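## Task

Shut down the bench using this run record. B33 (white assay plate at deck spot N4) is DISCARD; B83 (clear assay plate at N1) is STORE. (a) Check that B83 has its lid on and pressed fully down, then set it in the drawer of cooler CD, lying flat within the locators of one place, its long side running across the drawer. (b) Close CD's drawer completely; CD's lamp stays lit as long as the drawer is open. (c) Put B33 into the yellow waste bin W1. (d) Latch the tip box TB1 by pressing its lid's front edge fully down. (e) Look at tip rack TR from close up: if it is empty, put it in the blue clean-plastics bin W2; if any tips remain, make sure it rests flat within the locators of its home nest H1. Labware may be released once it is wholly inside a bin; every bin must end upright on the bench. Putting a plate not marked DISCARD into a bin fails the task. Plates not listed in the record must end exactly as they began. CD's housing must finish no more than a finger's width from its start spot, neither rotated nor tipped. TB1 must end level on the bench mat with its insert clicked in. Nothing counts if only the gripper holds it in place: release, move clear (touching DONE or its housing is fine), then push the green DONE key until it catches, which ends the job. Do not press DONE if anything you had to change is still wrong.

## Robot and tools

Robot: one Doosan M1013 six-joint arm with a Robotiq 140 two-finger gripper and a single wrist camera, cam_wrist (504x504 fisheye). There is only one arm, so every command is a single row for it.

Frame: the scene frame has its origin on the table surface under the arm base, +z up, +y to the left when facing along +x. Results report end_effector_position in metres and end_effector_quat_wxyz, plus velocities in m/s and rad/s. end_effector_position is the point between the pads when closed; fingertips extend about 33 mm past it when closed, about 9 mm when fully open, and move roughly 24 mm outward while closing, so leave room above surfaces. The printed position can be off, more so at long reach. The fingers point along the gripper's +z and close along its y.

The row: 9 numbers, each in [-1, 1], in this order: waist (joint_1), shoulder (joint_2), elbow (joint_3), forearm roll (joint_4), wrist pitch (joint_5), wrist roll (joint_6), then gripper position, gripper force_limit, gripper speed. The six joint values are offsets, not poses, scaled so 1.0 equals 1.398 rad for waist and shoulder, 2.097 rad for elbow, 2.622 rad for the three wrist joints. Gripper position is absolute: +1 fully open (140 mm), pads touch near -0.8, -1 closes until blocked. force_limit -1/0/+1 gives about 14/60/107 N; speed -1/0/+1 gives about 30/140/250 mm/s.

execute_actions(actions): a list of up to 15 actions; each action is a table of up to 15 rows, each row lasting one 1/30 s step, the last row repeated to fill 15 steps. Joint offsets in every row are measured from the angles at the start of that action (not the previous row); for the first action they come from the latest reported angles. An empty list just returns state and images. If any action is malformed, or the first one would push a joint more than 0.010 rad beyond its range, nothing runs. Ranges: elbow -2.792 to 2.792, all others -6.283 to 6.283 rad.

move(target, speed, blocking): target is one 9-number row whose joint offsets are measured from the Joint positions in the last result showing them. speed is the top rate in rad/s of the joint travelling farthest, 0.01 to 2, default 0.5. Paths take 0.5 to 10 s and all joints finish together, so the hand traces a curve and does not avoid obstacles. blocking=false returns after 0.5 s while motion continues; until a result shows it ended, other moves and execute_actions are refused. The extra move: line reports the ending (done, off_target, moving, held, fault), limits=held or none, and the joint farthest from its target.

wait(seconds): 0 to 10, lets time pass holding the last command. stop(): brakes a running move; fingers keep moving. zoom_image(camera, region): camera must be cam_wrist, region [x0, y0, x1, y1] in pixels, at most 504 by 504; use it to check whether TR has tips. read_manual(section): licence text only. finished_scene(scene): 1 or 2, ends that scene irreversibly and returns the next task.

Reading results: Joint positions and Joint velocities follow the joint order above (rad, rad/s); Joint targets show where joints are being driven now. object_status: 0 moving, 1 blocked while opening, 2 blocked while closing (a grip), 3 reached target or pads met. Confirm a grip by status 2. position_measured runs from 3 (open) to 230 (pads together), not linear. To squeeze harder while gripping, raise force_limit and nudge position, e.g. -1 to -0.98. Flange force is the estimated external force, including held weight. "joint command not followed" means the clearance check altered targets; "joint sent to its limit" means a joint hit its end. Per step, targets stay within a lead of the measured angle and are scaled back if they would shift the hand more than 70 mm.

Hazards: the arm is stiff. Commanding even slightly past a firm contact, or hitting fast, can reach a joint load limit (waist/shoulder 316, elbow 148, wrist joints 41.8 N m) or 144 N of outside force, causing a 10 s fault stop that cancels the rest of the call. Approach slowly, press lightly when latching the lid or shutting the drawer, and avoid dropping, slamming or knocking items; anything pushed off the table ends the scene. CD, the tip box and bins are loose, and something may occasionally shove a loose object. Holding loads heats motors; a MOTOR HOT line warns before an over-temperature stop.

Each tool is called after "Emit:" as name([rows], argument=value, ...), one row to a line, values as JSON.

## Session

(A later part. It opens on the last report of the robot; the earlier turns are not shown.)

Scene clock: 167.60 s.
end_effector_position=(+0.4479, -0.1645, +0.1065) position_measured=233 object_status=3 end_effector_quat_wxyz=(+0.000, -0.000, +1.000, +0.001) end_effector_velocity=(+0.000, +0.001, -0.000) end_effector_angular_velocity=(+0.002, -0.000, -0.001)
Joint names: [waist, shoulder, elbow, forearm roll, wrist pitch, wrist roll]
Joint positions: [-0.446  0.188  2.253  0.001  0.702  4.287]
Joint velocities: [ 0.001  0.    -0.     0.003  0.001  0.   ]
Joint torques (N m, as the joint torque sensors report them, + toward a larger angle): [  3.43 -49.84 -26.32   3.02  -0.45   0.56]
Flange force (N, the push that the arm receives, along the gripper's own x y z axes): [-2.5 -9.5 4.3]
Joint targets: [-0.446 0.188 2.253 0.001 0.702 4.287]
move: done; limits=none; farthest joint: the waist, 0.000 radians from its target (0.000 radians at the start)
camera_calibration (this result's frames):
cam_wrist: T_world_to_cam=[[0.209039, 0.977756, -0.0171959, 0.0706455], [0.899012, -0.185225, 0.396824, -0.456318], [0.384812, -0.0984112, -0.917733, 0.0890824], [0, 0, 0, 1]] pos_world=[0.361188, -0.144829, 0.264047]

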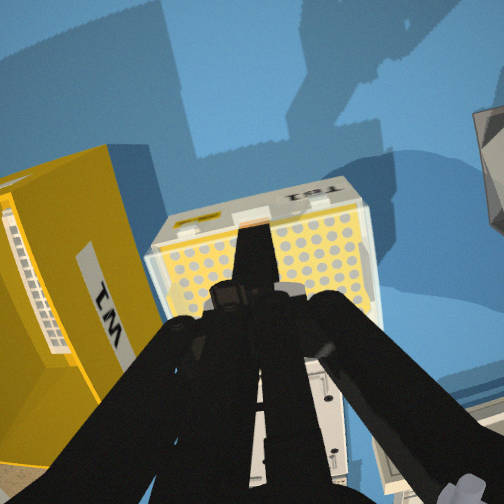

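Probably snapped; continue to firm contact.

Emit:
move(target=[0,0.0008,0.0002,0,-0.0006,0,-1,0,1], speed=0.01)

Emit:
move(target=[0,0.0008,0.0002,0,-0.0006,0,-1,0,1], speed=0.01)

Emit:
move(target=[0,0.0008,0.0002,0,-0.0006,0,-1,0,1], speed=0.01)

Scene clock: 173.23 s.
end_effector_position=(+0.4479, -0.1645, +0.1058) position_measured=233 object_status=3 end_effector_quat_wxyz=(+0.000, -0.000, +1.000, +0.001) end_effector_velocity=(-0.001, +0.000, -0.001) end_effector_angular_velocity=(+0.001, +0.001, -0.001)
Joint names: [waist, shoulder, elbow, forearm roll, wrist pitch, wrist roll]
Joint positions: [-0.446  0.189  2.253  0.001  0.701  4.287]
Joint velocities: [-0.001  0.001  0.001  0.001 -0.     0.   ]
Joint torques (N m, as the joint torque sensors report them, + toward a larger angle): [  2.67 -46.08 -25.4    3.02  -1.02   0.63]
Flange force (N, the push that the arm receives, along the gripper's own x y z axes): [0.0 -7.5 -2.9]
Joint targets: [-0.446 0.189 2.253 0.001 0.701 4.287]
move: done; limits=none; farthest joint: the wrist pitch, 0.001 radians from its target (0.002 radians at the start)
camera_calibration (this result's frames):
cam_wrist: T_world_to_cam=[[0.209041, 0.977756, -0.0172063, 0.0706414], [0.898995, -0.185218, 0.396865, -0.456082], [0.38485, -0.0984295, -0.917716, 0.0884284], [0, 0, 0, 1]] pos_world=[0.361216, -0.144841, 0.263371]

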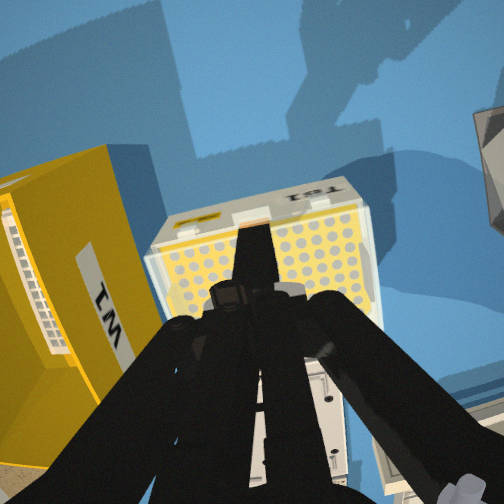

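Scene clock: 173.93 s.
end_effector_position=(+0.4480, -0.1645, +0.1052) position_measured=233 object_status=3 end_effector_quat_wxyz=(+0.000, -0.000, +1.000, +0.001) end_effector_velocity=(-0.000, -0.000, +0.000) end_effector_angular_velocity=(-0.000, -0.000, +0.000)
Joint names: [waist, shoulder, elbow, forearm roll, wrist pitch, wrist roll]
Joint positions: [-0.446  0.19   2.254  0.001  0.699  4.287]
Joint velocities: [-0.    -0.001  0.    -0.    -0.    -0.   ]
Joint torques (N m, as the joint torque sensors report them, + toward a larger angle): [  3.1  -20.78 -14.36   3.34  -5.91   0.61]
Flange force (N, the push that the arm receives, along the gripper's own x y z axes): [12.6 -3.3 -62.4]
Joint targets: [-0.446 0.190 2.254 0.001 0.699 4.287]
move: done; limits=none; farthest joint: the waist, 0.000 radians from its target (0.000 radians at the start)
camera_calibration (this result's frames):
cam_wrist: T_world_to_cam=[[0.209044, 0.977754, -0.0172353, 0.0706451], [0.898947, -0.185197, 0.396985, -0.455882], [0.384962, -0.0984808, -0.917663, 0.0877698], [0, 0, 0, 1]] pos_world=[0.361258, -0.144858, 0.262739]

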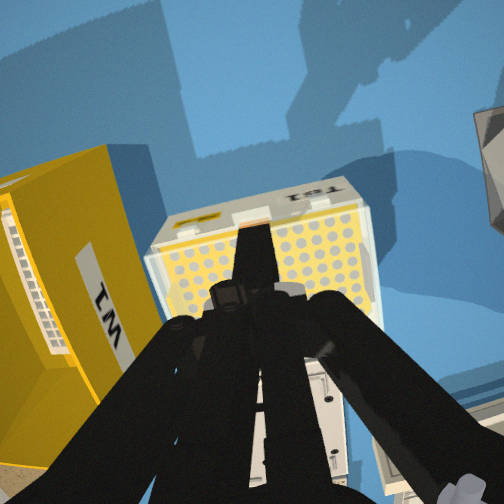

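Scene clock: 184.67 s.
end_effector_position=(+0.4480, -0.1646, +0.1053) position_measured=233 object_status=3 end_effector_quat_wxyz=(-0.000, -0.000, +1.000, +0.001) end_effector_velocity=(+0.000, -0.000, -0.000) end_effector_angular_velocity=(-0.001, -0.000, +0.001)
Joint names: [waist, shoulder, elbow, forearm roll, wrist pitch, wrist roll]
Joint positions: [-0.446  0.19   2.253  0.001  0.701  4.287]
Joint velocities: [ 0.001  0.    -0.    -0.001 -0.001 -0.   ]
Joint torques (N m, as the joint torque sensors report them, + toward a larger angle): [  3.22 -28.57 -17.66   3.28  -4.6    0.56]
Flange force (N, the push that the arm receives, along the gripper's own x y z axes): [8.5 -5.1 -44.7]
Joint targets: [-0.446 0.190 2.253 0.001 0.701 4.287]
FORCE FAULT: contact force on the arm reached its limit, and the arm stopped for 10 seconds. The contact can be on any part of the arm, not only on its tool. That time counts as 20 of the actions that you can send in this scene. The arm's remaining commands of this call were not run. The arm holds still and accepts commands again. Move the arm away from the contact; if what it grips holds it there, let go first. Pushing or pulling that hard again can fault the arm again.
move: done; limits=none; farthest joint: the wrist pitch, 0.004 radians from its target (0.002 radians at the start)
camera_calibration (this result's frames):
cam_wrist: T_world_to_cam=[[0.209022, 0.977764, -0.0169748, 0.0706367], [0.899389, -0.185394, 0.39589, -0.45608], [0.383939, -0.0980165, -0.918141, 0.0884906], [0, 0, 0, 1]] pos_world=[0.361454, -0.144947, 0.263003]

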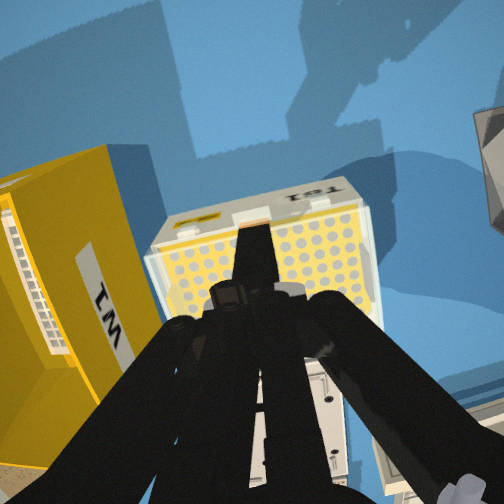

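Emit:
move(target=[0,-0.04,-0.01,0,0.0294,0,-1,0,1], speed=0.2)

Emit:
move(target=[0.1132,0.3112,-0.3682,0,0.1276,0.0603,0.5,0,0], speed=0.7)

Emit:
zoom_image(camera="cam_wrist", region=[140, 90, 380, 330])

Scene clock: 192.67 s.
end_effector_position=(+0.4457, -0.1636, +0.1398) position_measured=233 object_status=3 end_effector_quat_wxyz=(-0.000, -0.000, +1.000, +0.002) end_effector_velocity=(+0.001, -0.000, +0.001) end_effector_angular_velocity=(-0.001, -0.002, +0.000)
Joint names: [waist, shoulder, elbow, forearm roll, wrist pitch, wrist roll]
Joint positions: [-0.446  0.134  2.232  0.001  0.778  4.287]
Joint velocities: [ 0.    -0.001 -0.     0.    -0.001 -0.   ]
Joint torques (N m, as the joint torque sensors report them, + toward a larger angle): [  2.71 -47.42 -28.98   3.26  -0.29   0.52]
Flange force (N, the push that the arm receives, along the gripper's own x y z axes): [-3.7 -8.4 5.5]
Joint targets: [-0.446 0.134 2.232 0.001 0.778 4.287]
move: done; limits=none; farthest joint: the waist, 0.000 radians from its target (0.000 radians at the start)
camera_calibration (this result's frames):
cam_wrist: T_world_to_cam=[[0.20899, 0.977772, -0.0168997, 0.0707587], [0.899463, -0.185413, 0.395713, -0.467502], [0.383783, -0.0979007, -0.918219, 0.121201], [0, 0, 0, 1]] pos_world=[0.359198, -0.144001, 0.297481]

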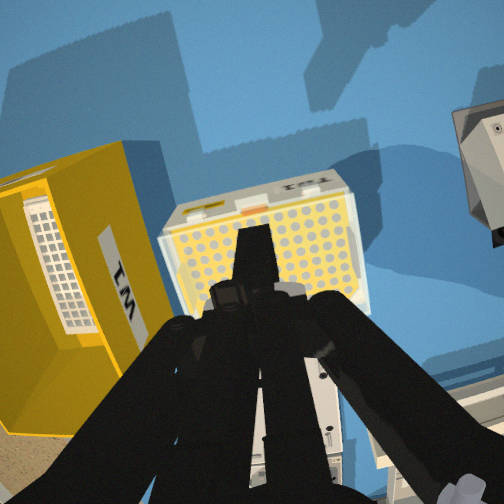

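Scene clock: 194.27 s.
end_effector_position=(+0.8151, -0.1867, +0.1999) position_measured=66 object_status=3 end_effector_quat_wxyz=(+0.001, -0.000, +1.000, +0.001) end_effector_velocity=(-0.001, +0.000, -0.001) end_effector_angular_velocity=(+0.002, +0.001, -0.001)
Joint names: [waist, shoulder, elbow, forearm roll, wrist pitch, wrist roll]
Joint positions: [-0.288  0.569  1.46   0.001  1.113  4.445]
Joint velocities: [-0.     0.     0.001  0.002  0.     0.   ]
Joint torques (N m, as the joint torque sensors report them, + toward a larger angle): [  1.93 -95.43 -37.67   4.16  -0.5    0.59]
Flange force (N, the push that the arm receives, along the gripper's own x y z axes): [-2.6 -3.6 2.1]
Joint targets: [-0.288 0.569 1.460 0.001 1.113 4.445]
move: done; limits=none; farthest joint: the waist, 0.000 radians from its target (0.159 radians at the start)
camera_calibration (this result's frames):
cam_wrist: T_world_to_cam=[[0.208703, 0.977825, -0.0173398, 0.017473], [0.898589, -0.184733, 0.398009, -0.827491], [0.38598, -0.098647, -0.917218, 0.0302528], [0, 0, 0, 1]] pos_world=[0.728251, -0.166966, 0.3574]

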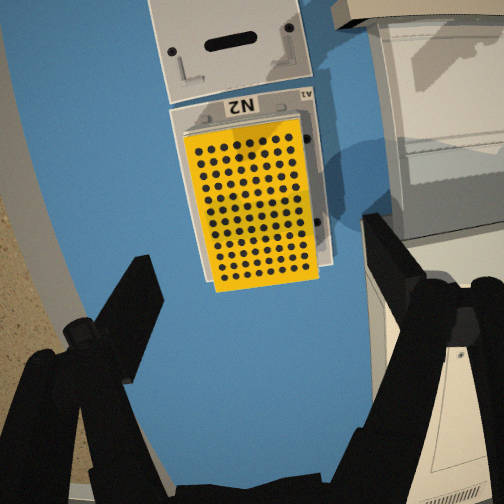

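Region (140, 90, 380, 330) of cam_wrist's 504x504 image, scaled by 2.100, with more detail than that image has.

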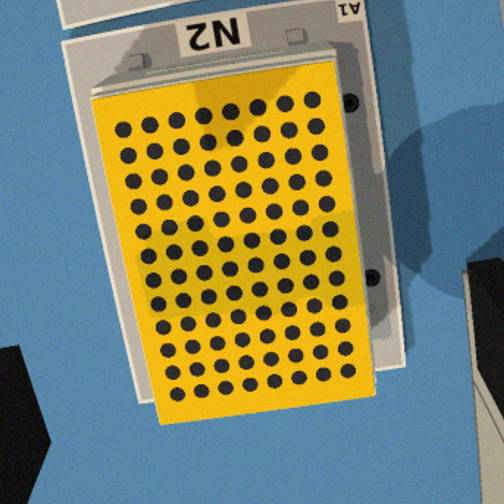

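Emit:
move(target=[-0.0015,0.0722,0.0356,0,-0.0671,-0.0008,0.5,0,0], speed=0.2)

Emit:
move(target=[0,0,0,0,0,0,-1,-0.3,-0.5])

Scene clock: 202.17 s.
end_effector_position=(+0.8150, -0.1882, +0.0799) position_measured=66 object_status=3 end_effector_quat_wxyz=(+0.001, -0.000, +1.000, +0.001) end_effector_velocity=(-0.002, +0.001, -0.002) end_effector_angular_velocity=(+0.001, +0.003, -0.000)
Joint names: [waist, shoulder, elbow, forearm roll, wrist pitch, wrist roll]
Joint positions: [-0.29   0.67   1.534  0.001  0.937  4.443]
Joint velocities: [ 0.     0.001  0.003  0.    -0.    -0.   ]
Joint torques (N m, as the joint torque sensors report them, + toward a larger angle): [   3.47 -100.15  -32.45    3.76   -0.45    0.6 ]
Flange force (N, the push that the arm receives, along the gripper's own x y z axes): [-5.0 -6.0 1.9]
Joint targets: [-0.290 0.670 1.534 0.001 0.937 4.443]
move: done; limits=none; farthest joint: the waist, 0.000 radians from its target (0.002 radians at the start)
camera_calibration (this result's frames):
cam_wrist: T_world_to_cam=[[0.208791, 0.977805, -0.0174113, 0.0168718], [0.898445, -0.184752, 0.398327, -0.779805], [0.386269, -0.0988099, -0.917078, -0.080268], [0, 0, 0, 1]] pos_world=[0.728094, -0.168499, 0.237299]

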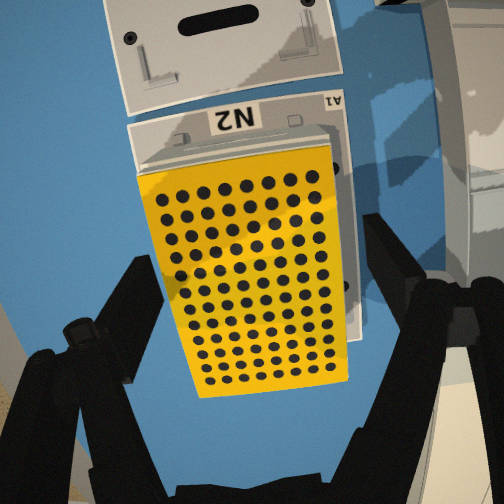

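Scene clock: 202.67 s.
end_effector_position=(+0.8152, -0.1885, +0.0800) position_measured=103 object_status=2 end_effector_quat_wxyz=(+0.001, -0.000, +1.000, +0.001) end_effector_velocity=(+0.001, +0.002, +0.001) end_effector_angular_velocity=(+0.002, -0.002, +0.000)
Joint names: [waist, shoulder, elbow, forearm roll, wrist pitch, wrist roll]
Joint positions: [-0.29   0.67   1.534  0.     0.937  4.443]
Joint velocities: [ 0.002 -0.    -0.     0.003 -0.001 -0.   ]
Joint torques (N m, as the joint torque sensors report them, + toward a larger angle): [ 58.29 -54.65  -6.52  24.43   0.7   -0.23]
Flange force (N, the push that the arm receives, along the gripper's own x y z axes): [10.0 -68.5 -52.8]
Joint targets: [-0.290 0.670 1.534 0.001 0.937 4.443]
move: done; limits=none; farthest joint: the forearm roll, 0.001 radians from its target (0.000 radians at the start)
camera_calibration (this result's frames):
cam_wrist: T_world_to_cam=[[0.208663, 0.977826, -0.0177909, 0.0172442], [0.898323, -0.184443, 0.398744, -0.779926], [0.386621, -0.0991853, -0.91689, -0.0806433], [0, 0, 0, 1]] pos_world=[0.728205, -0.168712, 0.237357]

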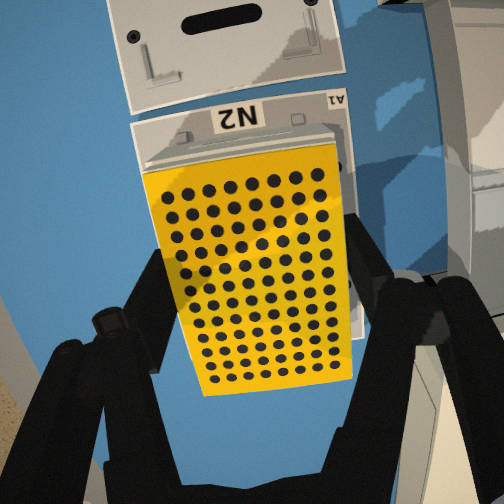

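Emit:
move(target=[-0.0018,0,0,0,0,0,-0.98,-0.3,-0.5], speed=0.01)

Emit:
move(target=[0,-0.1155,-0.0806,0,0.1263,0,-0.98,-0.3,-0.5], speed=0.4)

Emit:
move(target=[0.5811,-0.2835,0.2575,0,-0.0547,0.3089,-0.98,-0.3,-0.5], speed=0.6)

Scene clock: 211.90 s.
end_effector_position=(+0.8147, -0.1904, +0.0799) position_measured=103 object_status=2 end_effector_quat_wxyz=(+0.001, +0.001, +1.000, +0.001) end_effector_velocity=(+0.000, -0.002, -0.001) end_effector_angular_velocity=(-0.003, +0.001, +0.002)
Joint names: [waist, shoulder, elbow, forearm roll, wrist pitch, wrist roll]
Joint positions: [-0.293  0.67   1.534  0.001  0.937  4.443]
Joint velocities: [-0.001  0.001 -0.001 -0.004 -0.    -0.   ]
Joint torques (N m, as the joint torque sensors report them, + toward a larger angle): [  3.17 -60.71  -8.55   4.98   1.67   0.3 ]
Flange force (N, the push that the arm receives, along the gripper's own x y z axes): [-9.3 -6.4 -44.2]
Joint targets: [-0.293 0.670 1.534 0.000 0.937 4.443]
move: done; limits=none; farthest joint: the forearm roll, 0.001 radians from its target (0.001 radians at the start)
camera_calibration (this result's frames):
cam_wrist: T_world_to_cam=[[0.211287, 0.977268, -0.017447, 0.0169025], [0.897871, -0.187006, 0.398568, -0.779897], [0.386245, -0.0998774, -0.916973, -0.0804701], [0, 0, 0, 1]] pos_world=[0.727757, -0.170401, 0.237348]

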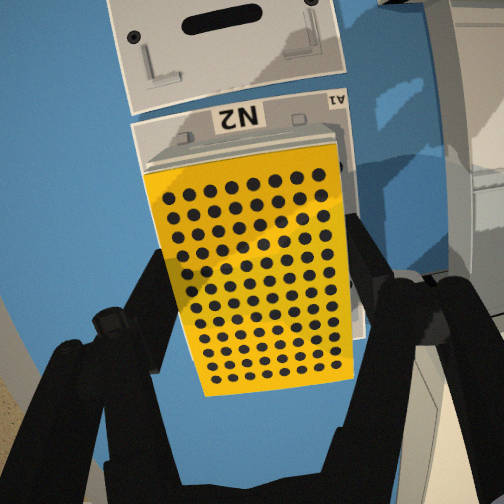

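Scene clock: 213.17 s.
end_effector_position=(+0.8141, -0.1906, +0.2996) position_measured=104 object_status=2 end_effector_quat_wxyz=(+0.001, +0.001, +1.000, +0.001) end_effector_velocity=(-0.001, +0.001, -0.000) end_effector_angular_velocity=(+0.001, +0.001, +0.001)
Joint names: [waist, shoulder, elbow, forearm roll, wrist pitch, wrist roll]
Joint positions: [-0.293  0.509  1.365  0.001  1.268  4.443]
Joint velocities: [ 0.001 -0.001  0.001  0.001  0.001 -0.   ]
Joint torques (N m, as the joint torque sensors report them, + toward a larger angle): [  2.19 -94.12 -39.73   4.38  -0.26   0.7 ]
Flange force (N, the push that the arm receives, along the gripper's own x y z axes): [-6.1 -4.7 2.3]
Joint targets: [-0.293 0.509 1.365 0.001 1.268 4.443]
move: done; limits=none; farthest joint: the waist, 0.000 radians from its target (0.000 radians at the start)
camera_calibration (this result's frames):
cam_wrist: T_world_to_cam=[[0.211134, 0.977305, -0.0172426, 0.0211336], [0.89813, -0.187008, 0.397983, -0.866994], [0.385727, -0.0995139, -0.917231, 0.121718], [0, 0, 0, 1]] pos_world=[0.727262, -0.170676, 0.457057]

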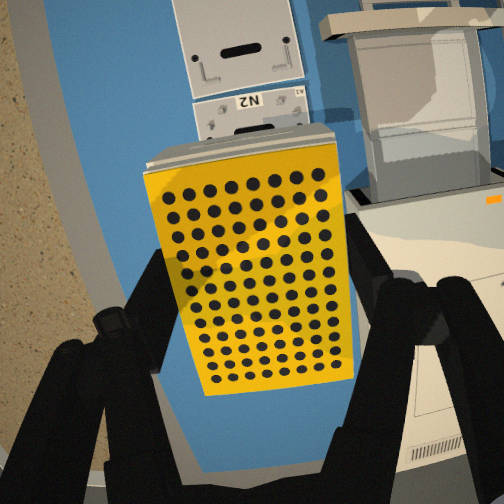

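Scene clock: 215.00 s.
end_effector_position=(+0.4735, +0.3250, +0.2999) position_measured=104 object_status=2 end_effector_quat_wxyz=(+0.000, -0.000, +1.000, +0.001) end_effector_velocity=(+0.001, +0.001, +0.000) end_effector_angular_velocity=(+0.002, -0.001, -0.001)
Joint names: [waist, shoulder, elbow, forearm roll, wrist pitch, wrist roll]
Joint positions: [0.52  0.113 1.905 0.001 1.124 5.253]
Joint velocities: [-0.     0.001 -0.001  0.001 -0.001  0.   ]
Joint torques (N m, as the joint torque sensors report them, + toward a larger angle): [  3.36 -53.89 -38.45   4.05  -0.46   0.62]
Flange force (N, the push that the arm receives, along the gripper's own x y z axes): [-9.2 -2.5 3.6]
Joint targets: [0.520 0.112 1.905 0.001 1.124 5.253]
move: done; limits=none; farthest joint: the waist, 0.000 radians from its target (0.812 radians at the start)
camera_calibration (this result's frames):
cam_wrist: T_world_to_cam=[[0.208613, 0.977839, -0.0176643, -0.409693], [0.898886, -0.18459, 0.397404, -0.465787], [0.385336, -0.0987817, -0.917474, 0.30474], [0, 0, 0, 1]] pos_world=[0.386729, 0.344737, 0.457459]

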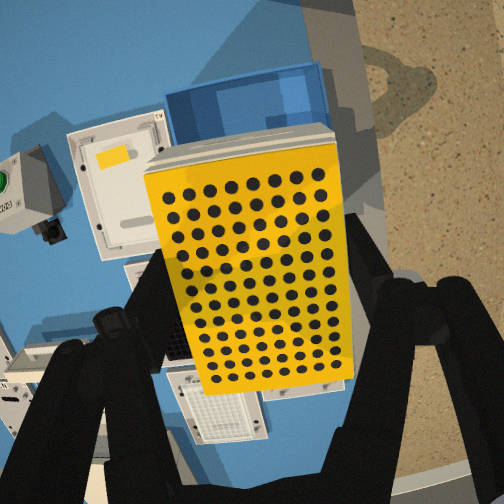

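Emit:
move(target=[0.0092,0.134,0.0804,0,-0.136,0.005,-0.98,-0.3,-0.5], speed=0.25)

Emit:
move(target=[0,0,0,0,0,0,0.32,-0.3,-0.5])

Emit:
move(target=[0,-0.09,-0.045,0,0.084,0,0.32,-0.3,-0.5], speed=0.3)

Scene clock: 224.30 s.
end_effector_position=(+0.4678, +0.3303, +0.1157) position_measured=104 object_status=2 end_effector_quat_wxyz=(+0.001, -0.000, +1.000, +0.001) end_effector_velocity=(-0.001, -0.001, -0.001) end_effector_angular_velocity=(-0.002, +0.001, +0.001)
Joint names: [waist, shoulder, elbow, forearm roll, wrist pitch, wrist roll]
Joint positions: [0.532 0.3   2.074 0.001 0.768 5.266]
Joint velocities: [ 0.     0.001  0.001 -0.001 -0.     0.   ]
Joint torques (N m, as the joint torque sensors report them, + toward a larger angle): [  2.4  -64.   -28.58   3.11  -0.42   0.51]
Flange force (N, the push that the arm receives, along the gripper's own x y z axes): [-8.6 -0.4 5.5]
Joint targets: [0.532 0.300 2.074 0.001 0.768 5.266]
move: done; limits=none; farthest joint: the shoulder, 0.001 radians from its target (0.188 radians at the start)
camera_calibration (this result's frames):
cam_wrist: T_world_to_cam=[[0.209038, 0.977754, -0.0173492, -0.417117], [0.898579, -0.185051, 0.397884, -0.386235], [0.385822, -0.0987626, -0.917272, 0.138144], [0, 0, 0, 1]] pos_world=[0.380957, 0.350008, 0.273156]

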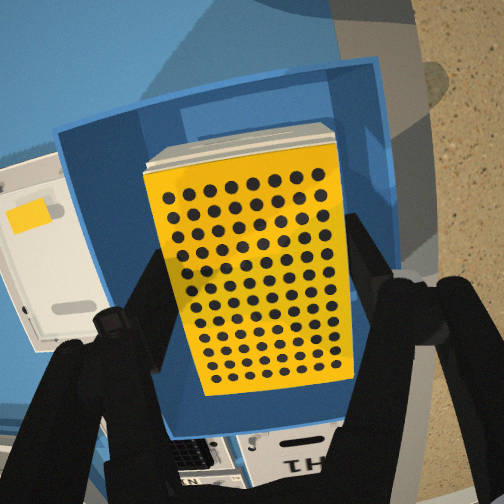

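Scene clock: 224.80 s.
end_effector_position=(+0.4678, +0.3303, +0.1157) position_measured=89 object_status=3 end_effector_quat_wxyz=(+0.001, -0.000, +1.000, +0.001) end_effector_velocity=(+0.000, -0.000, +0.001) end_effector_angular_velocity=(+0.001, -0.002, -0.001)
Joint names: [waist, shoulder, elbow, forearm roll, wrist pitch, wrist roll]
Joint positions: [0.532 0.3   2.074 0.001 0.768 5.266]
Joint velocities: [-0.001 -0.001  0.     0.    -0.001  0.   ]
Joint torques (N m, as the joint torque sensors report them, + toward a larger angle): [  2.8  -62.9  -28.54   3.21  -0.42   0.63]
Flange force (N, the push that the arm receives, along the gripper's own x y z axes): [-7.7 -2.1 3.2]
Joint targets: [0.532 0.300 2.074 0.001 0.768 5.266]
move: done; limits=none; farthest joint: the waist, 0.000 radians from its target (0.000 radians at the start)
camera_calibration (this result's frames):
cam_wrist: T_world_to_cam=[[0.209038, 0.977753, -0.0173546, -0.417113], [0.898582, -0.18505, 0.397879, -0.386228], [0.385816, -0.0987665, -0.917274, 0.138141], [0, 0, 0, 1]] pos_world=[0.380953, 0.350006, 0.273146]

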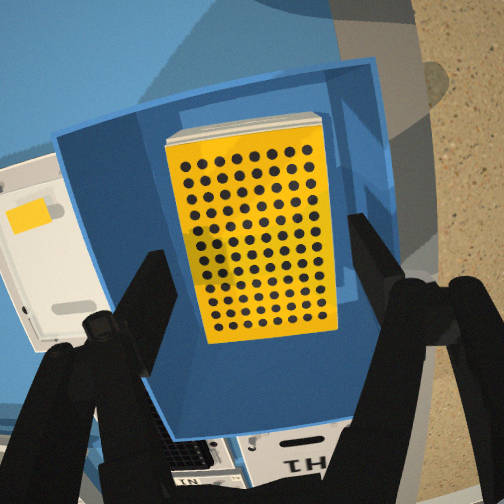

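Scene clock: 225.93 s.
end_effector_position=(+0.4699, +0.3315, +0.2285) position_measured=89 object_status=3 end_effector_quat_wxyz=(+0.001, -0.000, +1.000, +0.001) end_effector_velocity=(+0.000, +0.001, +0.001) end_effector_angular_velocity=(+0.001, -0.001, +0.001)
Joint names: [waist, shoulder, elbow, forearm roll, wrist pitch, wrist roll]
Joint positions: [0.532 0.174 1.979 0.001 0.988 5.266]
Joint velocities: [ 0.001  0.    -0.002  0.     0.    -0.   ]
Joint torques (N m, as the joint torque sensors report them, + toward a larger angle): [  2.78 -56.27 -34.82   3.92  -0.41   0.56]
Flange force (N, the push that the arm receives, along the gripper's own x y z axes): [-7.7 -1.6 2.4]
Joint targets: [0.532 0.174 1.979 0.001 0.988 5.266]
move: done; limits=none; farthest joint: the waist, 0.000 radians from its target (0.000 radians at the start)
camera_calibration (this result's frames):
cam_wrist: T_world_to_cam=[[0.208922, 0.977779, -0.0173213, -0.416759], [0.898636, -0.184965, 0.397795, -0.432791], [0.385752, -0.0986736, -0.917311, 0.240948], [0, 0, 0, 1]] pos_world=[0.383046, 0.351222, 0.385968]

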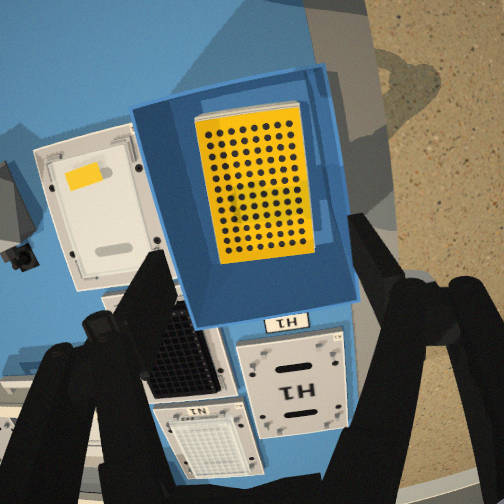

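Emit:
move(target=[-0.1951,-0.0472,0.0672,0,-0.0283,-0.1045,0.5,0,0], speed=0.4)

Emit:
move(target=[0,0.1413,0.0478,0,-0.1136,0,0.5,0,0], speed=0.3)

Scene clock: 235.93 s.
end_effector_position=(+0.4794, +0.1746, +0.1999) position_measured=66 object_status=3 end_effector_quat_wxyz=(+0.000, -0.001, +1.000, +0.001) end_effector_velocity=(+0.000, -0.001, -0.000) end_effector_angular_velocity=(-0.000, -0.001, -0.001)
Joint names: [waist, shoulder, elbow, forearm roll, wrist pitch, wrist roll]
Joint positions: [0.26  0.108 2.12  0.001 0.914 4.992]
Joint velocities: [-0.002 -0.001  0.001 -0.001 -0.002 -0.001]
Joint torques (N m, as the joint torque sensors report them, + toward a larger angle): [  3.54 -46.85 -33.3    3.75  -0.39   0.66]
Flange force (N, the push that the arm receives, along the gripper's own x y z axes): [-5.7 -6.6 2.5]
Joint targets: [0.260 0.108 2.120 0.001 0.914 4.992]
move: done; limits=none; farthest joint: the waist, 0.000 radians from its target (0.273 radians at the start)
camera_calibration (this result's frames):
cam_wrist: T_world_to_cam=[[0.207793, 0.978013, -0.0176603, -0.265248], [0.899067, -0.183845, 0.397339, -0.459297], [0.385357, -0.0984423, -0.917502, 0.195769], [0, 0, 0, 1]] pos_world=[0.392615, 0.194249, 0.357431]

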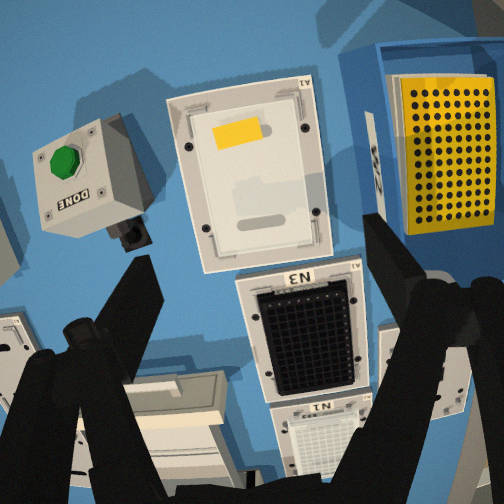

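Scene clock: 237.30 s.
end_effector_position=(+0.4796, +0.1748, +0.0600) position_measured=66 object_status=3 end_effector_quat_wxyz=(+0.000, -0.001, +1.000, +0.001) end_effector_velocity=(+0.000, -0.000, -0.000) end_effector_angular_velocity=(-0.000, +0.000, +0.000)
Joint names: [waist, shoulder, elbow, forearm roll, wrist pitch, wrist roll]
Joint positions: [0.26  0.306 2.22  0.001 0.616 4.992]
Joint velocities: [-0.  0. -0. -0. -0.  0.]
Joint torques (N m, as the joint torque sensors report them, + toward a larger angle): [  2.27 -56.58 -23.05   2.62  -0.2    0.59]
Flange force (N, the push that the arm receives, along the gripper's own x y z axes): [-5.4 -4.2 1.5]
Joint targets: [0.260 0.306 2.220 0.001 0.616 4.992]
move: done; limits=none; farthest joint: the waist, 0.000 radians from its target (0.000 radians at the start)
camera_calibration (this result's frames):
cam_wrist: T_world_to_cam=[[0.207924, 0.977984, -0.0177545, -0.267986], [0.899009, -0.183919, 0.397438, -0.403822], [0.385422, -0.0985984, -0.917457, 0.0673777], [0, 0, 0, 1]] pos_world=[0.392791, 0.194459, 0.217552]

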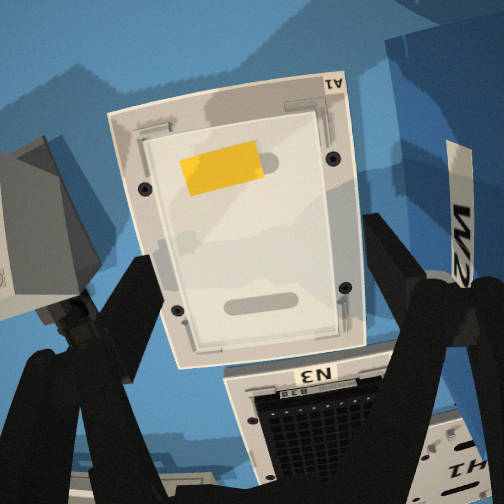

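Emit:
move(target=[-0.0031,0.0108,0.0128,0,-0.016,0.016,0.5,0,0], speed=0.05)

Scene clock: 249.00 s.
end_effector_position=(+0.4702, +0.1698, +0.0440) position_measured=66 object_status=3 end_effector_quat_wxyz=(+0.000, +0.023, +1.000, +0.001) end_effector_velocity=(+0.000, -0.000, +0.000) end_effector_angular_velocity=(-0.000, -0.001, +0.001)
Joint names: [waist, shoulder, elbow, forearm roll, wrist pitch, wrist roll]
Joint positions: [0.255 0.321 2.247 0.001 0.574 5.034]
Joint velocities: [ 0.    -0.001  0.    -0.001 -0.001  0.   ]
Joint torques (N m, as the joint torque sensors report them, + toward a larger angle): [  3.34 -59.07 -22.58   2.46  -0.43   0.61]
Flange force (N, the push that the arm receives, along the gripper's own x y z axes): [-6.7 -5.6 5.0]
Joint targets: [0.255 0.321 2.247 0.001 0.574 5.034]
move: done; limits=none; farthest joint: the waist, 0.000 radians from its target (0.004 radians at the start)
camera_calibration (this result's frames):
cam_wrist: T_world_to_cam=[[0.25292, 0.967324, -0.017752, -0.280858], [0.889571, -0.225298, 0.397372, -0.378511], [0.380389, -0.116295, -0.917486, 0.0611595], [0, 0, 0, 1]] pos_world=[0.384482, 0.193516, 0.201537]

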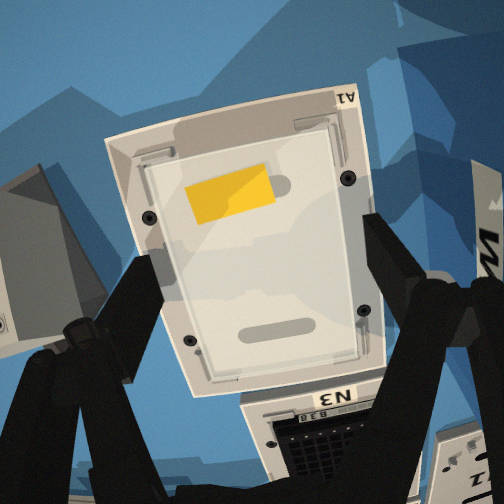

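Emit:
move(target=[0.0007,0,0,0,0,-0.005,0.5,0,0], speed=0.05)

Emit:
move(target=[0,0,0,0,0,0,-1,-0.6,-0.7])

Scene clock: 253.47 s.
end_effector_position=(+0.4701, +0.1703, +0.0440) position_measured=66 object_status=3 end_effector_quat_wxyz=(+0.000, +0.015, +1.000, +0.001) end_effector_velocity=(+0.001, -0.000, +0.000) end_effector_angular_velocity=(+0.000, +0.000, -0.001)
Joint names: [waist, shoulder, elbow, forearm roll, wrist pitch, wrist roll]
Joint positions: [0.256 0.321 2.247 0.001 0.574 5.021]
Joint velocities: [-0.001  0.001 -0.001  0.001  0.001 -0.001]
Joint torques (N m, as the joint torque sensors report them, + toward a larger angle): [  2.53 -58.43 -21.93   2.48  -0.47   0.37]
Flange force (N, the push that the arm receives, along the gripper's own x y z axes): [-7.0 -3.6 4.5]
Joint targets: [0.256 0.321 2.247 0.001 0.574 5.021]
move: done; limits=none; farthest joint: the waist, 0.000 radians from its target (0.001 radians at the start)
camera_calibration (this result's frames):
cam_wrist: T_world_to_cam=[[0.239306, 0.970782, -0.017762, -0.275441], [0.892642, -0.212773, 0.397389, -0.381818], [0.381999, -0.110953, -0.917478, 0.0595983], [0, 0, 0, 1]] pos_world=[0.383975, 0.192766, 0.201518]

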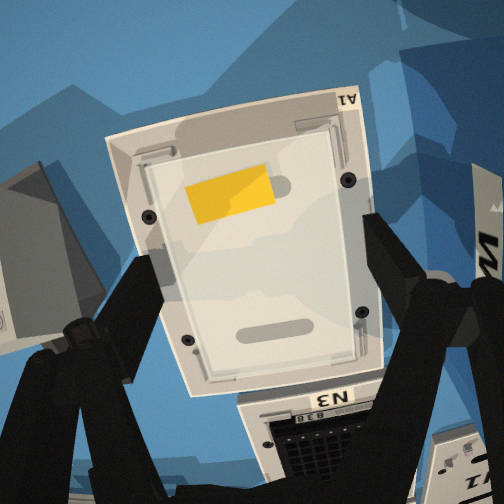

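Scene clock: 254.03 s.
end_effector_position=(+0.4701, +0.1703, +0.0440) position_measured=102 object_status=2 end_effector_quat_wxyz=(+0.000, +0.015, +1.000, +0.001) end_effector_velocity=(-0.000, -0.000, -0.000) end_effector_angular_velocity=(-0.000, +0.001, +0.000)
Joint names: [waist, shoulder, elbow, forearm roll, wrist pitch, wrist roll]
Joint positions: [0.256 0.321 2.247 0.001 0.574 5.021]
Joint velocities: [-0.     0.    -0.    -0.     0.001 -0.   ]
Joint torques (N m, as the joint torque sensors report them, + toward a larger angle): [  2.3  -45.67 -17.77   2.6   -2.13   0.44]
Flange force (N, the push that the arm receives, along the gripper's own x y z axes): [-1.6 -5.2 -23.3]
Joint targets: [0.256 0.321 2.247 0.001 0.574 5.021]
move: done; limits=none; farthest joint: the waist, 0.000 radians from its target (0.000 radians at the start)
camera_calibration (this result's frames):
cam_wrist: T_world_to_cam=[[0.239292, 0.970785, -0.0177621, -0.275437], [0.892645, -0.21276, 0.397389, -0.381821], [0.382, -0.110947, -0.917478, 0.0595971], [0, 0, 0, 1]] pos_world=[0.383974, 0.192766, 0.201518]

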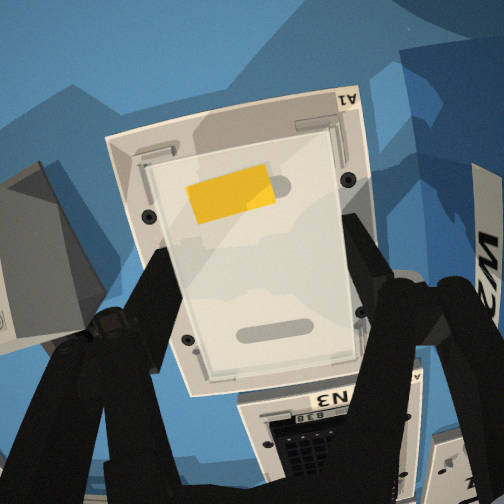

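Emit:
move(target=[0,-0.093,-0.0215,0,0.0667,0,-1,-0.6,-0.7], speed=0.25)

Emit:
move(target=[-0.0641,0.3485,-0.3203,0,0.0702,-0.0465,-1,-0.6,-0.7], speed=0.5)

Scene clock: 267.87 s.
end_effector_position=(+0.4693, +0.1700, +0.1244) position_measured=103 object_status=2 end_effector_quat_wxyz=(+0.000, +0.015, +1.000, +0.001) end_effector_velocity=(+0.001, +0.000, +0.001) end_effector_angular_velocity=(+0.001, -0.002, -0.000)
Joint names: [waist, shoulder, elbow, forearm roll, wrist pitch, wrist roll]
Joint positions: [0.256 0.191 2.202 0.001 0.749 5.021]
Joint velocities: [-0.    -0.002 -0.001 -0.     0.001  0.   ]
Joint torques (N m, as the joint torque sensors report them, + toward a larger angle): [  2.15 -51.32 -27.78   3.15  -0.46   0.54]
Flange force (N, the push that the arm receives, along the gripper's own x y z axes): [-7.4 -2.9 3.6]
Joint targets: [0.256 0.191 2.202 0.001 0.749 5.021]
move: done; limits=none; farthest joint: the waist, 0.000 radians from its target (0.000 radians at the start)
camera_calibration (this result's frames):
cam_wrist: T_world_to_cam=[[0.23923, 0.970804, -0.0175792, -0.273526], [0.892586, -0.212757, 0.397524, -0.413105], [0.382178, -0.110791, -0.917423, 0.133487], [0, 0, 0, 1]] pos_world=[0.383152, 0.192438, 0.281875]

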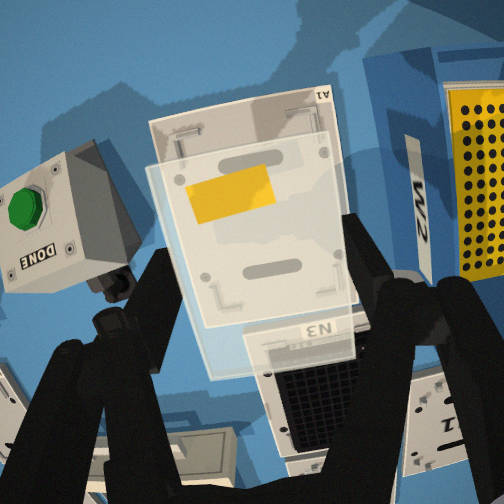

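Scene clock: 269.67 s.
end_effector_position=(+0.8168, +0.1912, +0.0758) position_measured=103 object_status=2 end_effector_quat_wxyz=(+0.001, -0.001, +1.000, +0.001) end_effector_velocity=(+0.000, +0.000, +0.000) end_effector_angular_velocity=(+0.001, -0.000, -0.001)
Joint names: [waist, shoulder, elbow, forearm roll, wrist pitch, wrist roll]
Joint positions: [0.167 0.678 1.53  0.001 0.933 4.899]
Joint velocities: [-0.     0.    -0.001  0.001 -0.    -0.   ]
Joint torques (N m, as the joint torque sensors report them, + toward a larger angle): [   2.95 -101.16  -33.03    3.72   -0.36    0.49]
Flange force (N, the push that the arm receives, along the gripper's own x y z axes): [-6.0 -2.8 2.2]
Joint targets: [0.167 0.678 1.530 0.001 0.933 4.899]
move: done; limits=none; farthest joint: the waist, 0.000 radians from its target (0.090 radians at the start)
camera_calibration (this result's frames):
cam_wrist: T_world_to_cam=[[0.207695, 0.978041, -0.0172909, -0.353721], [0.898776, -0.183826, 0.398008, -0.710097], [0.38609, -0.098205, -0.917219, -0.0471598], [0, 0, 0, 1]] pos_world=[0.729892, 0.210788, 0.233253]

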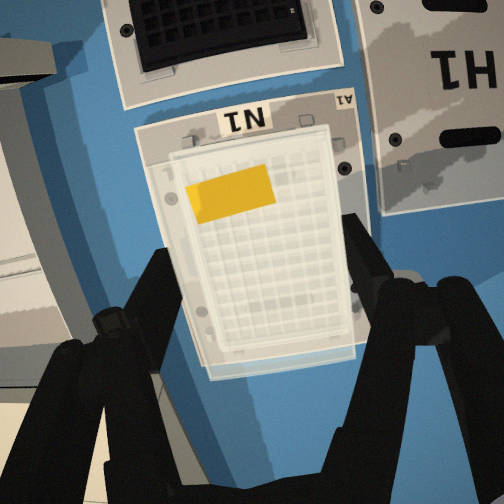

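Emit:
move(target=[0.0027,0.0101,0.0002,0,-0.0055,0.0015,-1,-0.6,-0.7], speed=0.03)

Emit:
zoom_image(camera="cam_wrist", region=[100, 80, 400, 400])

Scene clock: 278.07 s.
end_effector_position=(+0.8179, +0.1946, +0.0638) position_measured=103 object_status=2 end_effector_quat_wxyz=(+0.001, -0.001, +1.000, +0.001) end_effector_velocity=(+0.001, -0.000, +0.001) end_effector_angular_velocity=(-0.001, -0.001, +0.001)
Joint names: [waist, shoulder, elbow, forearm roll, wrist pitch, wrist roll]
Joint positions: [0.17  0.692 1.531 0.001 0.919 4.903]
Joint velocities: [ 0.    -0.    -0.001 -0.002  0.     0.   ]
Joint torques (N m, as the joint torque sensors report them, + toward a larger angle): [   2.44 -101.88  -32.91    3.58   -0.28    0.56]
Flange force (N, the push that the arm receives, along the gripper's own x y z axes): [-4.7 -2.5 1.6]
Joint targets: [0.170 0.692 1.531 0.001 0.919 4.903]
move: done; limits=none; farthest joint: the waist, 0.000 radians from its target (0.004 radians at the start)
camera_calibration (this result's frames):
cam_wrist: T_world_to_cam=[[0.207854, 0.978006, -0.0173418, -0.357651], [0.898792, -0.183963, 0.397909, -0.705661], [0.385967, -0.0982935, -0.917261, -0.0581374], [0, 0, 0, 1]] pos_world=[0.73102, 0.214255, 0.221259]

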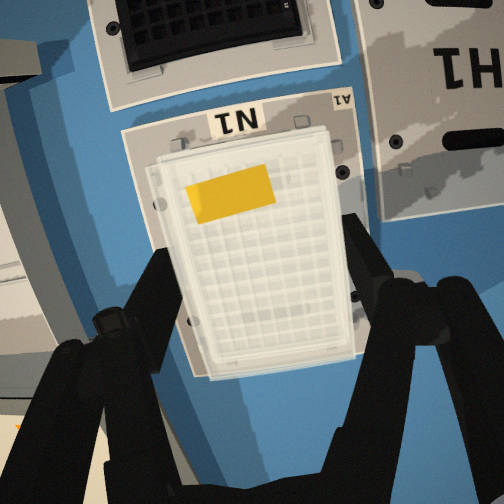

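Region (100, 80, 400, 400) of cam_wrist's 504x504 image, scaled by 1.575, with more detail than that image has; it fills the left 472 columns of this view, and the rest is white.

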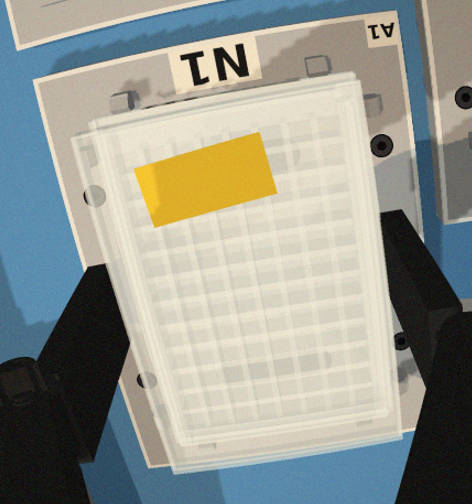

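Emit:
move(target=[0.0003,0.0034,0.0006,0,-0.0023,-0.002,-1,-0.6,-0.7], speed=0.01)

Emit:
move(target=[0,0.0007,0.0002,0,-0.0005,0,-1,-0.6,-0.7], speed=0.01)

Scene clock: 285.13 s.
end_effector_position=(+0.8180, +0.1950, +0.0593) position_measured=103 object_status=2 end_effector_quat_wxyz=(+0.001, -0.003, +1.000, +0.001) end_effector_velocity=(+0.001, +0.000, +0.001) end_effector_angular_velocity=(+0.001, -0.003, +0.000)
Joint names: [waist, shoulder, elbow, forearm roll, wrist pitch, wrist roll]
Joint positions: [0.171 0.697 1.532 0.001 0.913 4.898]
Joint velocities: [ 0.    -0.001 -0.     0.    -0.001 -0.001]
Joint torques (N m, as the joint torque sensors report them, + toward a larger angle): [   3.43 -103.04  -32.75    3.55   -0.3     0.64]
Flange force (N, the push that the arm receives, along the gripper's own x y z axes): [-6.1 -3.2 2.5]
Joint targets: [0.171 0.697 1.532 0.001 0.913 4.898]
move: done; limits=none; farthest joint: the waist, 0.000 radians from its target (0.000 radians at the start)
camera_calibration (this result's frames):
cam_wrist: T_world_to_cam=[[0.202329, 0.979164, -0.0173401, -0.353849], [0.899803, -0.178883, 0.39794, -0.705733], [0.386547, -0.0961173, -0.917248, -0.063216], [0, 0, 0, 1]] pos_world=[0.731051, 0.214157, 0.216719]

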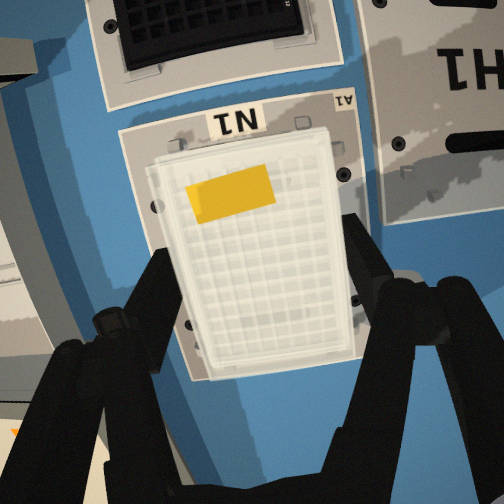

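Scene clock: 285.83 s.
end_effector_position=(+0.8180, +0.1950, +0.0582) position_measured=103 object_status=2 end_effector_quat_wxyz=(+0.001, -0.003, +1.000, +0.001) end_effector_velocity=(+0.000, -0.000, +0.000) end_effector_angular_velocity=(+0.001, -0.000, -0.001)
Joint names: [waist, shoulder, elbow, forearm roll, wrist pitch, wrist roll]
Joint positions: [0.171 0.698 1.533 0.001 0.911 4.898]
Joint velocities: [-0.     0.    -0.     0.001 -0.    -0.   ]
Joint torques (N m, as the joint torque sensors report them, + toward a larger angle): [   3.18 -102.94  -32.46    3.63   -0.45    0.63]
Flange force (N, the push that the arm receives, along the gripper's own x y z axes): [-7.0 -3.3 3.0]
Joint targets: [0.171 0.698 1.533 0.001 0.911 4.898]
move: done; limits=none; farthest joint: the waist, 0.000 radians from its target (0.000 radians at the start)
camera_calibration (this result's frames):
cam_wrist: T_world_to_cam=[[0.202324, 0.979165, -0.0173737, -0.353847], [0.899837, -0.178873, 0.397867, -0.705325], [0.38647, -0.0961315, -0.917279, -0.0640547], [0, 0, 0, 1]] pos_world=[0.731024, 0.214153, 0.215722]

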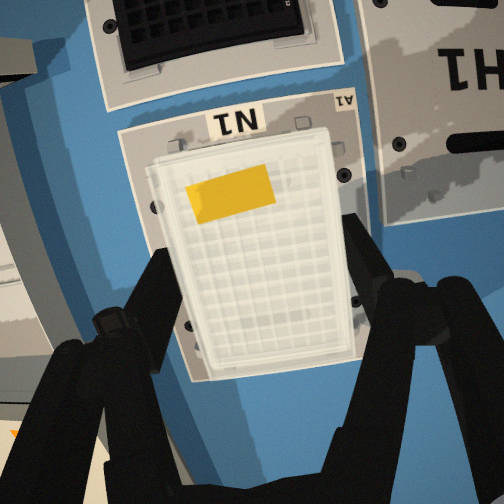

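The lid would slip in the grip before faulting; go down 4 mm.

Emit:
move(target=[0,0.0028,0.0008,0,-0.0021,0,-1,-0.6,-0.7], speed=0.01)

Scene clock: 289.20 s.
end_effector_position=(+0.8179, +0.1950, +0.0542) position_measured=103 object_status=2 end_effector_quat_wxyz=(+0.001, -0.003, +1.000, +0.001) end_effector_velocity=(+0.001, -0.000, +0.000) end_effector_angular_velocity=(+0.001, -0.001, -0.001)
Joint names: [waist, shoulder, elbow, forearm roll, wrist pitch, wrist roll]
Joint positions: [0.171 0.702 1.534 0.001 0.906 4.898]
Joint velocities: [-0.001 -0.    -0.     0.    -0.001  0.   ]
Joint torques (N m, as the joint torque sensors report them, + toward a larger angle): [   3.23 -102.69  -32.42    3.62   -0.49    0.68]
Flange force (N, the push that the arm receives, along the gripper's own x y z axes): [-6.5 -3.4 2.4]
Joint targets: [0.171 0.702 1.534 0.001 0.906 4.898]
move: done; limits=none; farthest joint: the waist, 0.000 radians from its target (0.000 radians at the start)
camera_calibration (this result's frames):
cam_wrist: T_world_to_cam=[[0.202325, 0.979164, -0.0174077, -0.353887], [0.899868, -0.178868, 0.397798, -0.703676], [0.386395, -0.0961491, -0.917308, -0.0676404], [0, 0, 0, 1]] pos_world=[0.730952, 0.214144, 0.211713]

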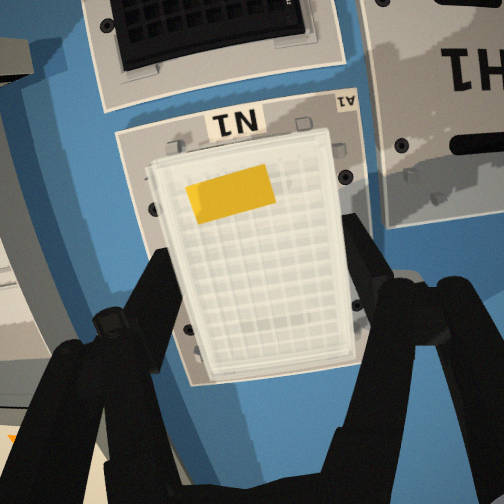

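Emit:
move(target=[0,0.0021,0.0006,0,-0.0016,0,-1,-0.6,-0.7], speed=0.01)

Scene clock: 293.60 s.
end_effector_position=(+0.8179, +0.1950, +0.0513) position_measured=103 object_status=2 end_effector_quat_wxyz=(+0.001, -0.003, +1.000, +0.001) end_effector_velocity=(+0.001, +0.000, -0.000) end_effector_angular_velocity=(-0.000, -0.001, +0.001)
Joint names: [waist, shoulder, elbow, forearm roll, wrist pitch, wrist roll]
Joint positions: [0.171 0.704 1.535 0.001 0.902 4.898]
Joint velocities: [ 0.     0.    -0.001 -0.    -0.001 -0.   ]
Joint torques (N m, as the joint torque sensors report them, + toward a larger angle): [  4.88 -63.42 -13.65   4.19  -2.02   0.39]
Flange force (N, the push that the arm receives, along the gripper's own x y z axes): [-3.9 -5.3 -45.9]
Joint targets: [0.171 0.704 1.535 0.001 0.902 4.898]
move: done; limits=none; farthest joint: the shoulder, 0.001 radians from its target (0.003 radians at the start)
camera_calibration (this result's frames):
cam_wrist: T_world_to_cam=[[0.20233, 0.979164, -0.0173432, -0.353951], [0.899801, -0.178883, 0.397943, -0.702462], [0.386549, -0.0961213, -0.917246, -0.070469], [0, 0, 0, 1]] pos_world=[0.730931, 0.214144, 0.208764]

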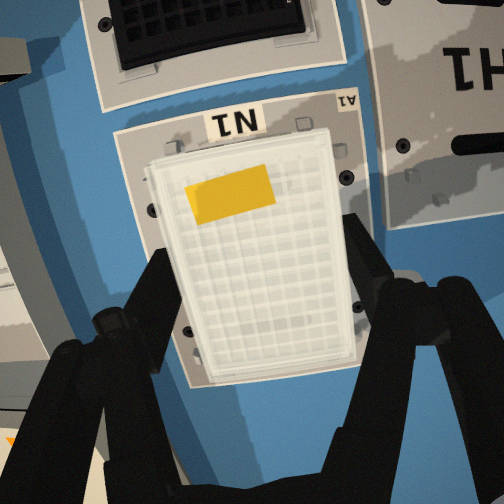

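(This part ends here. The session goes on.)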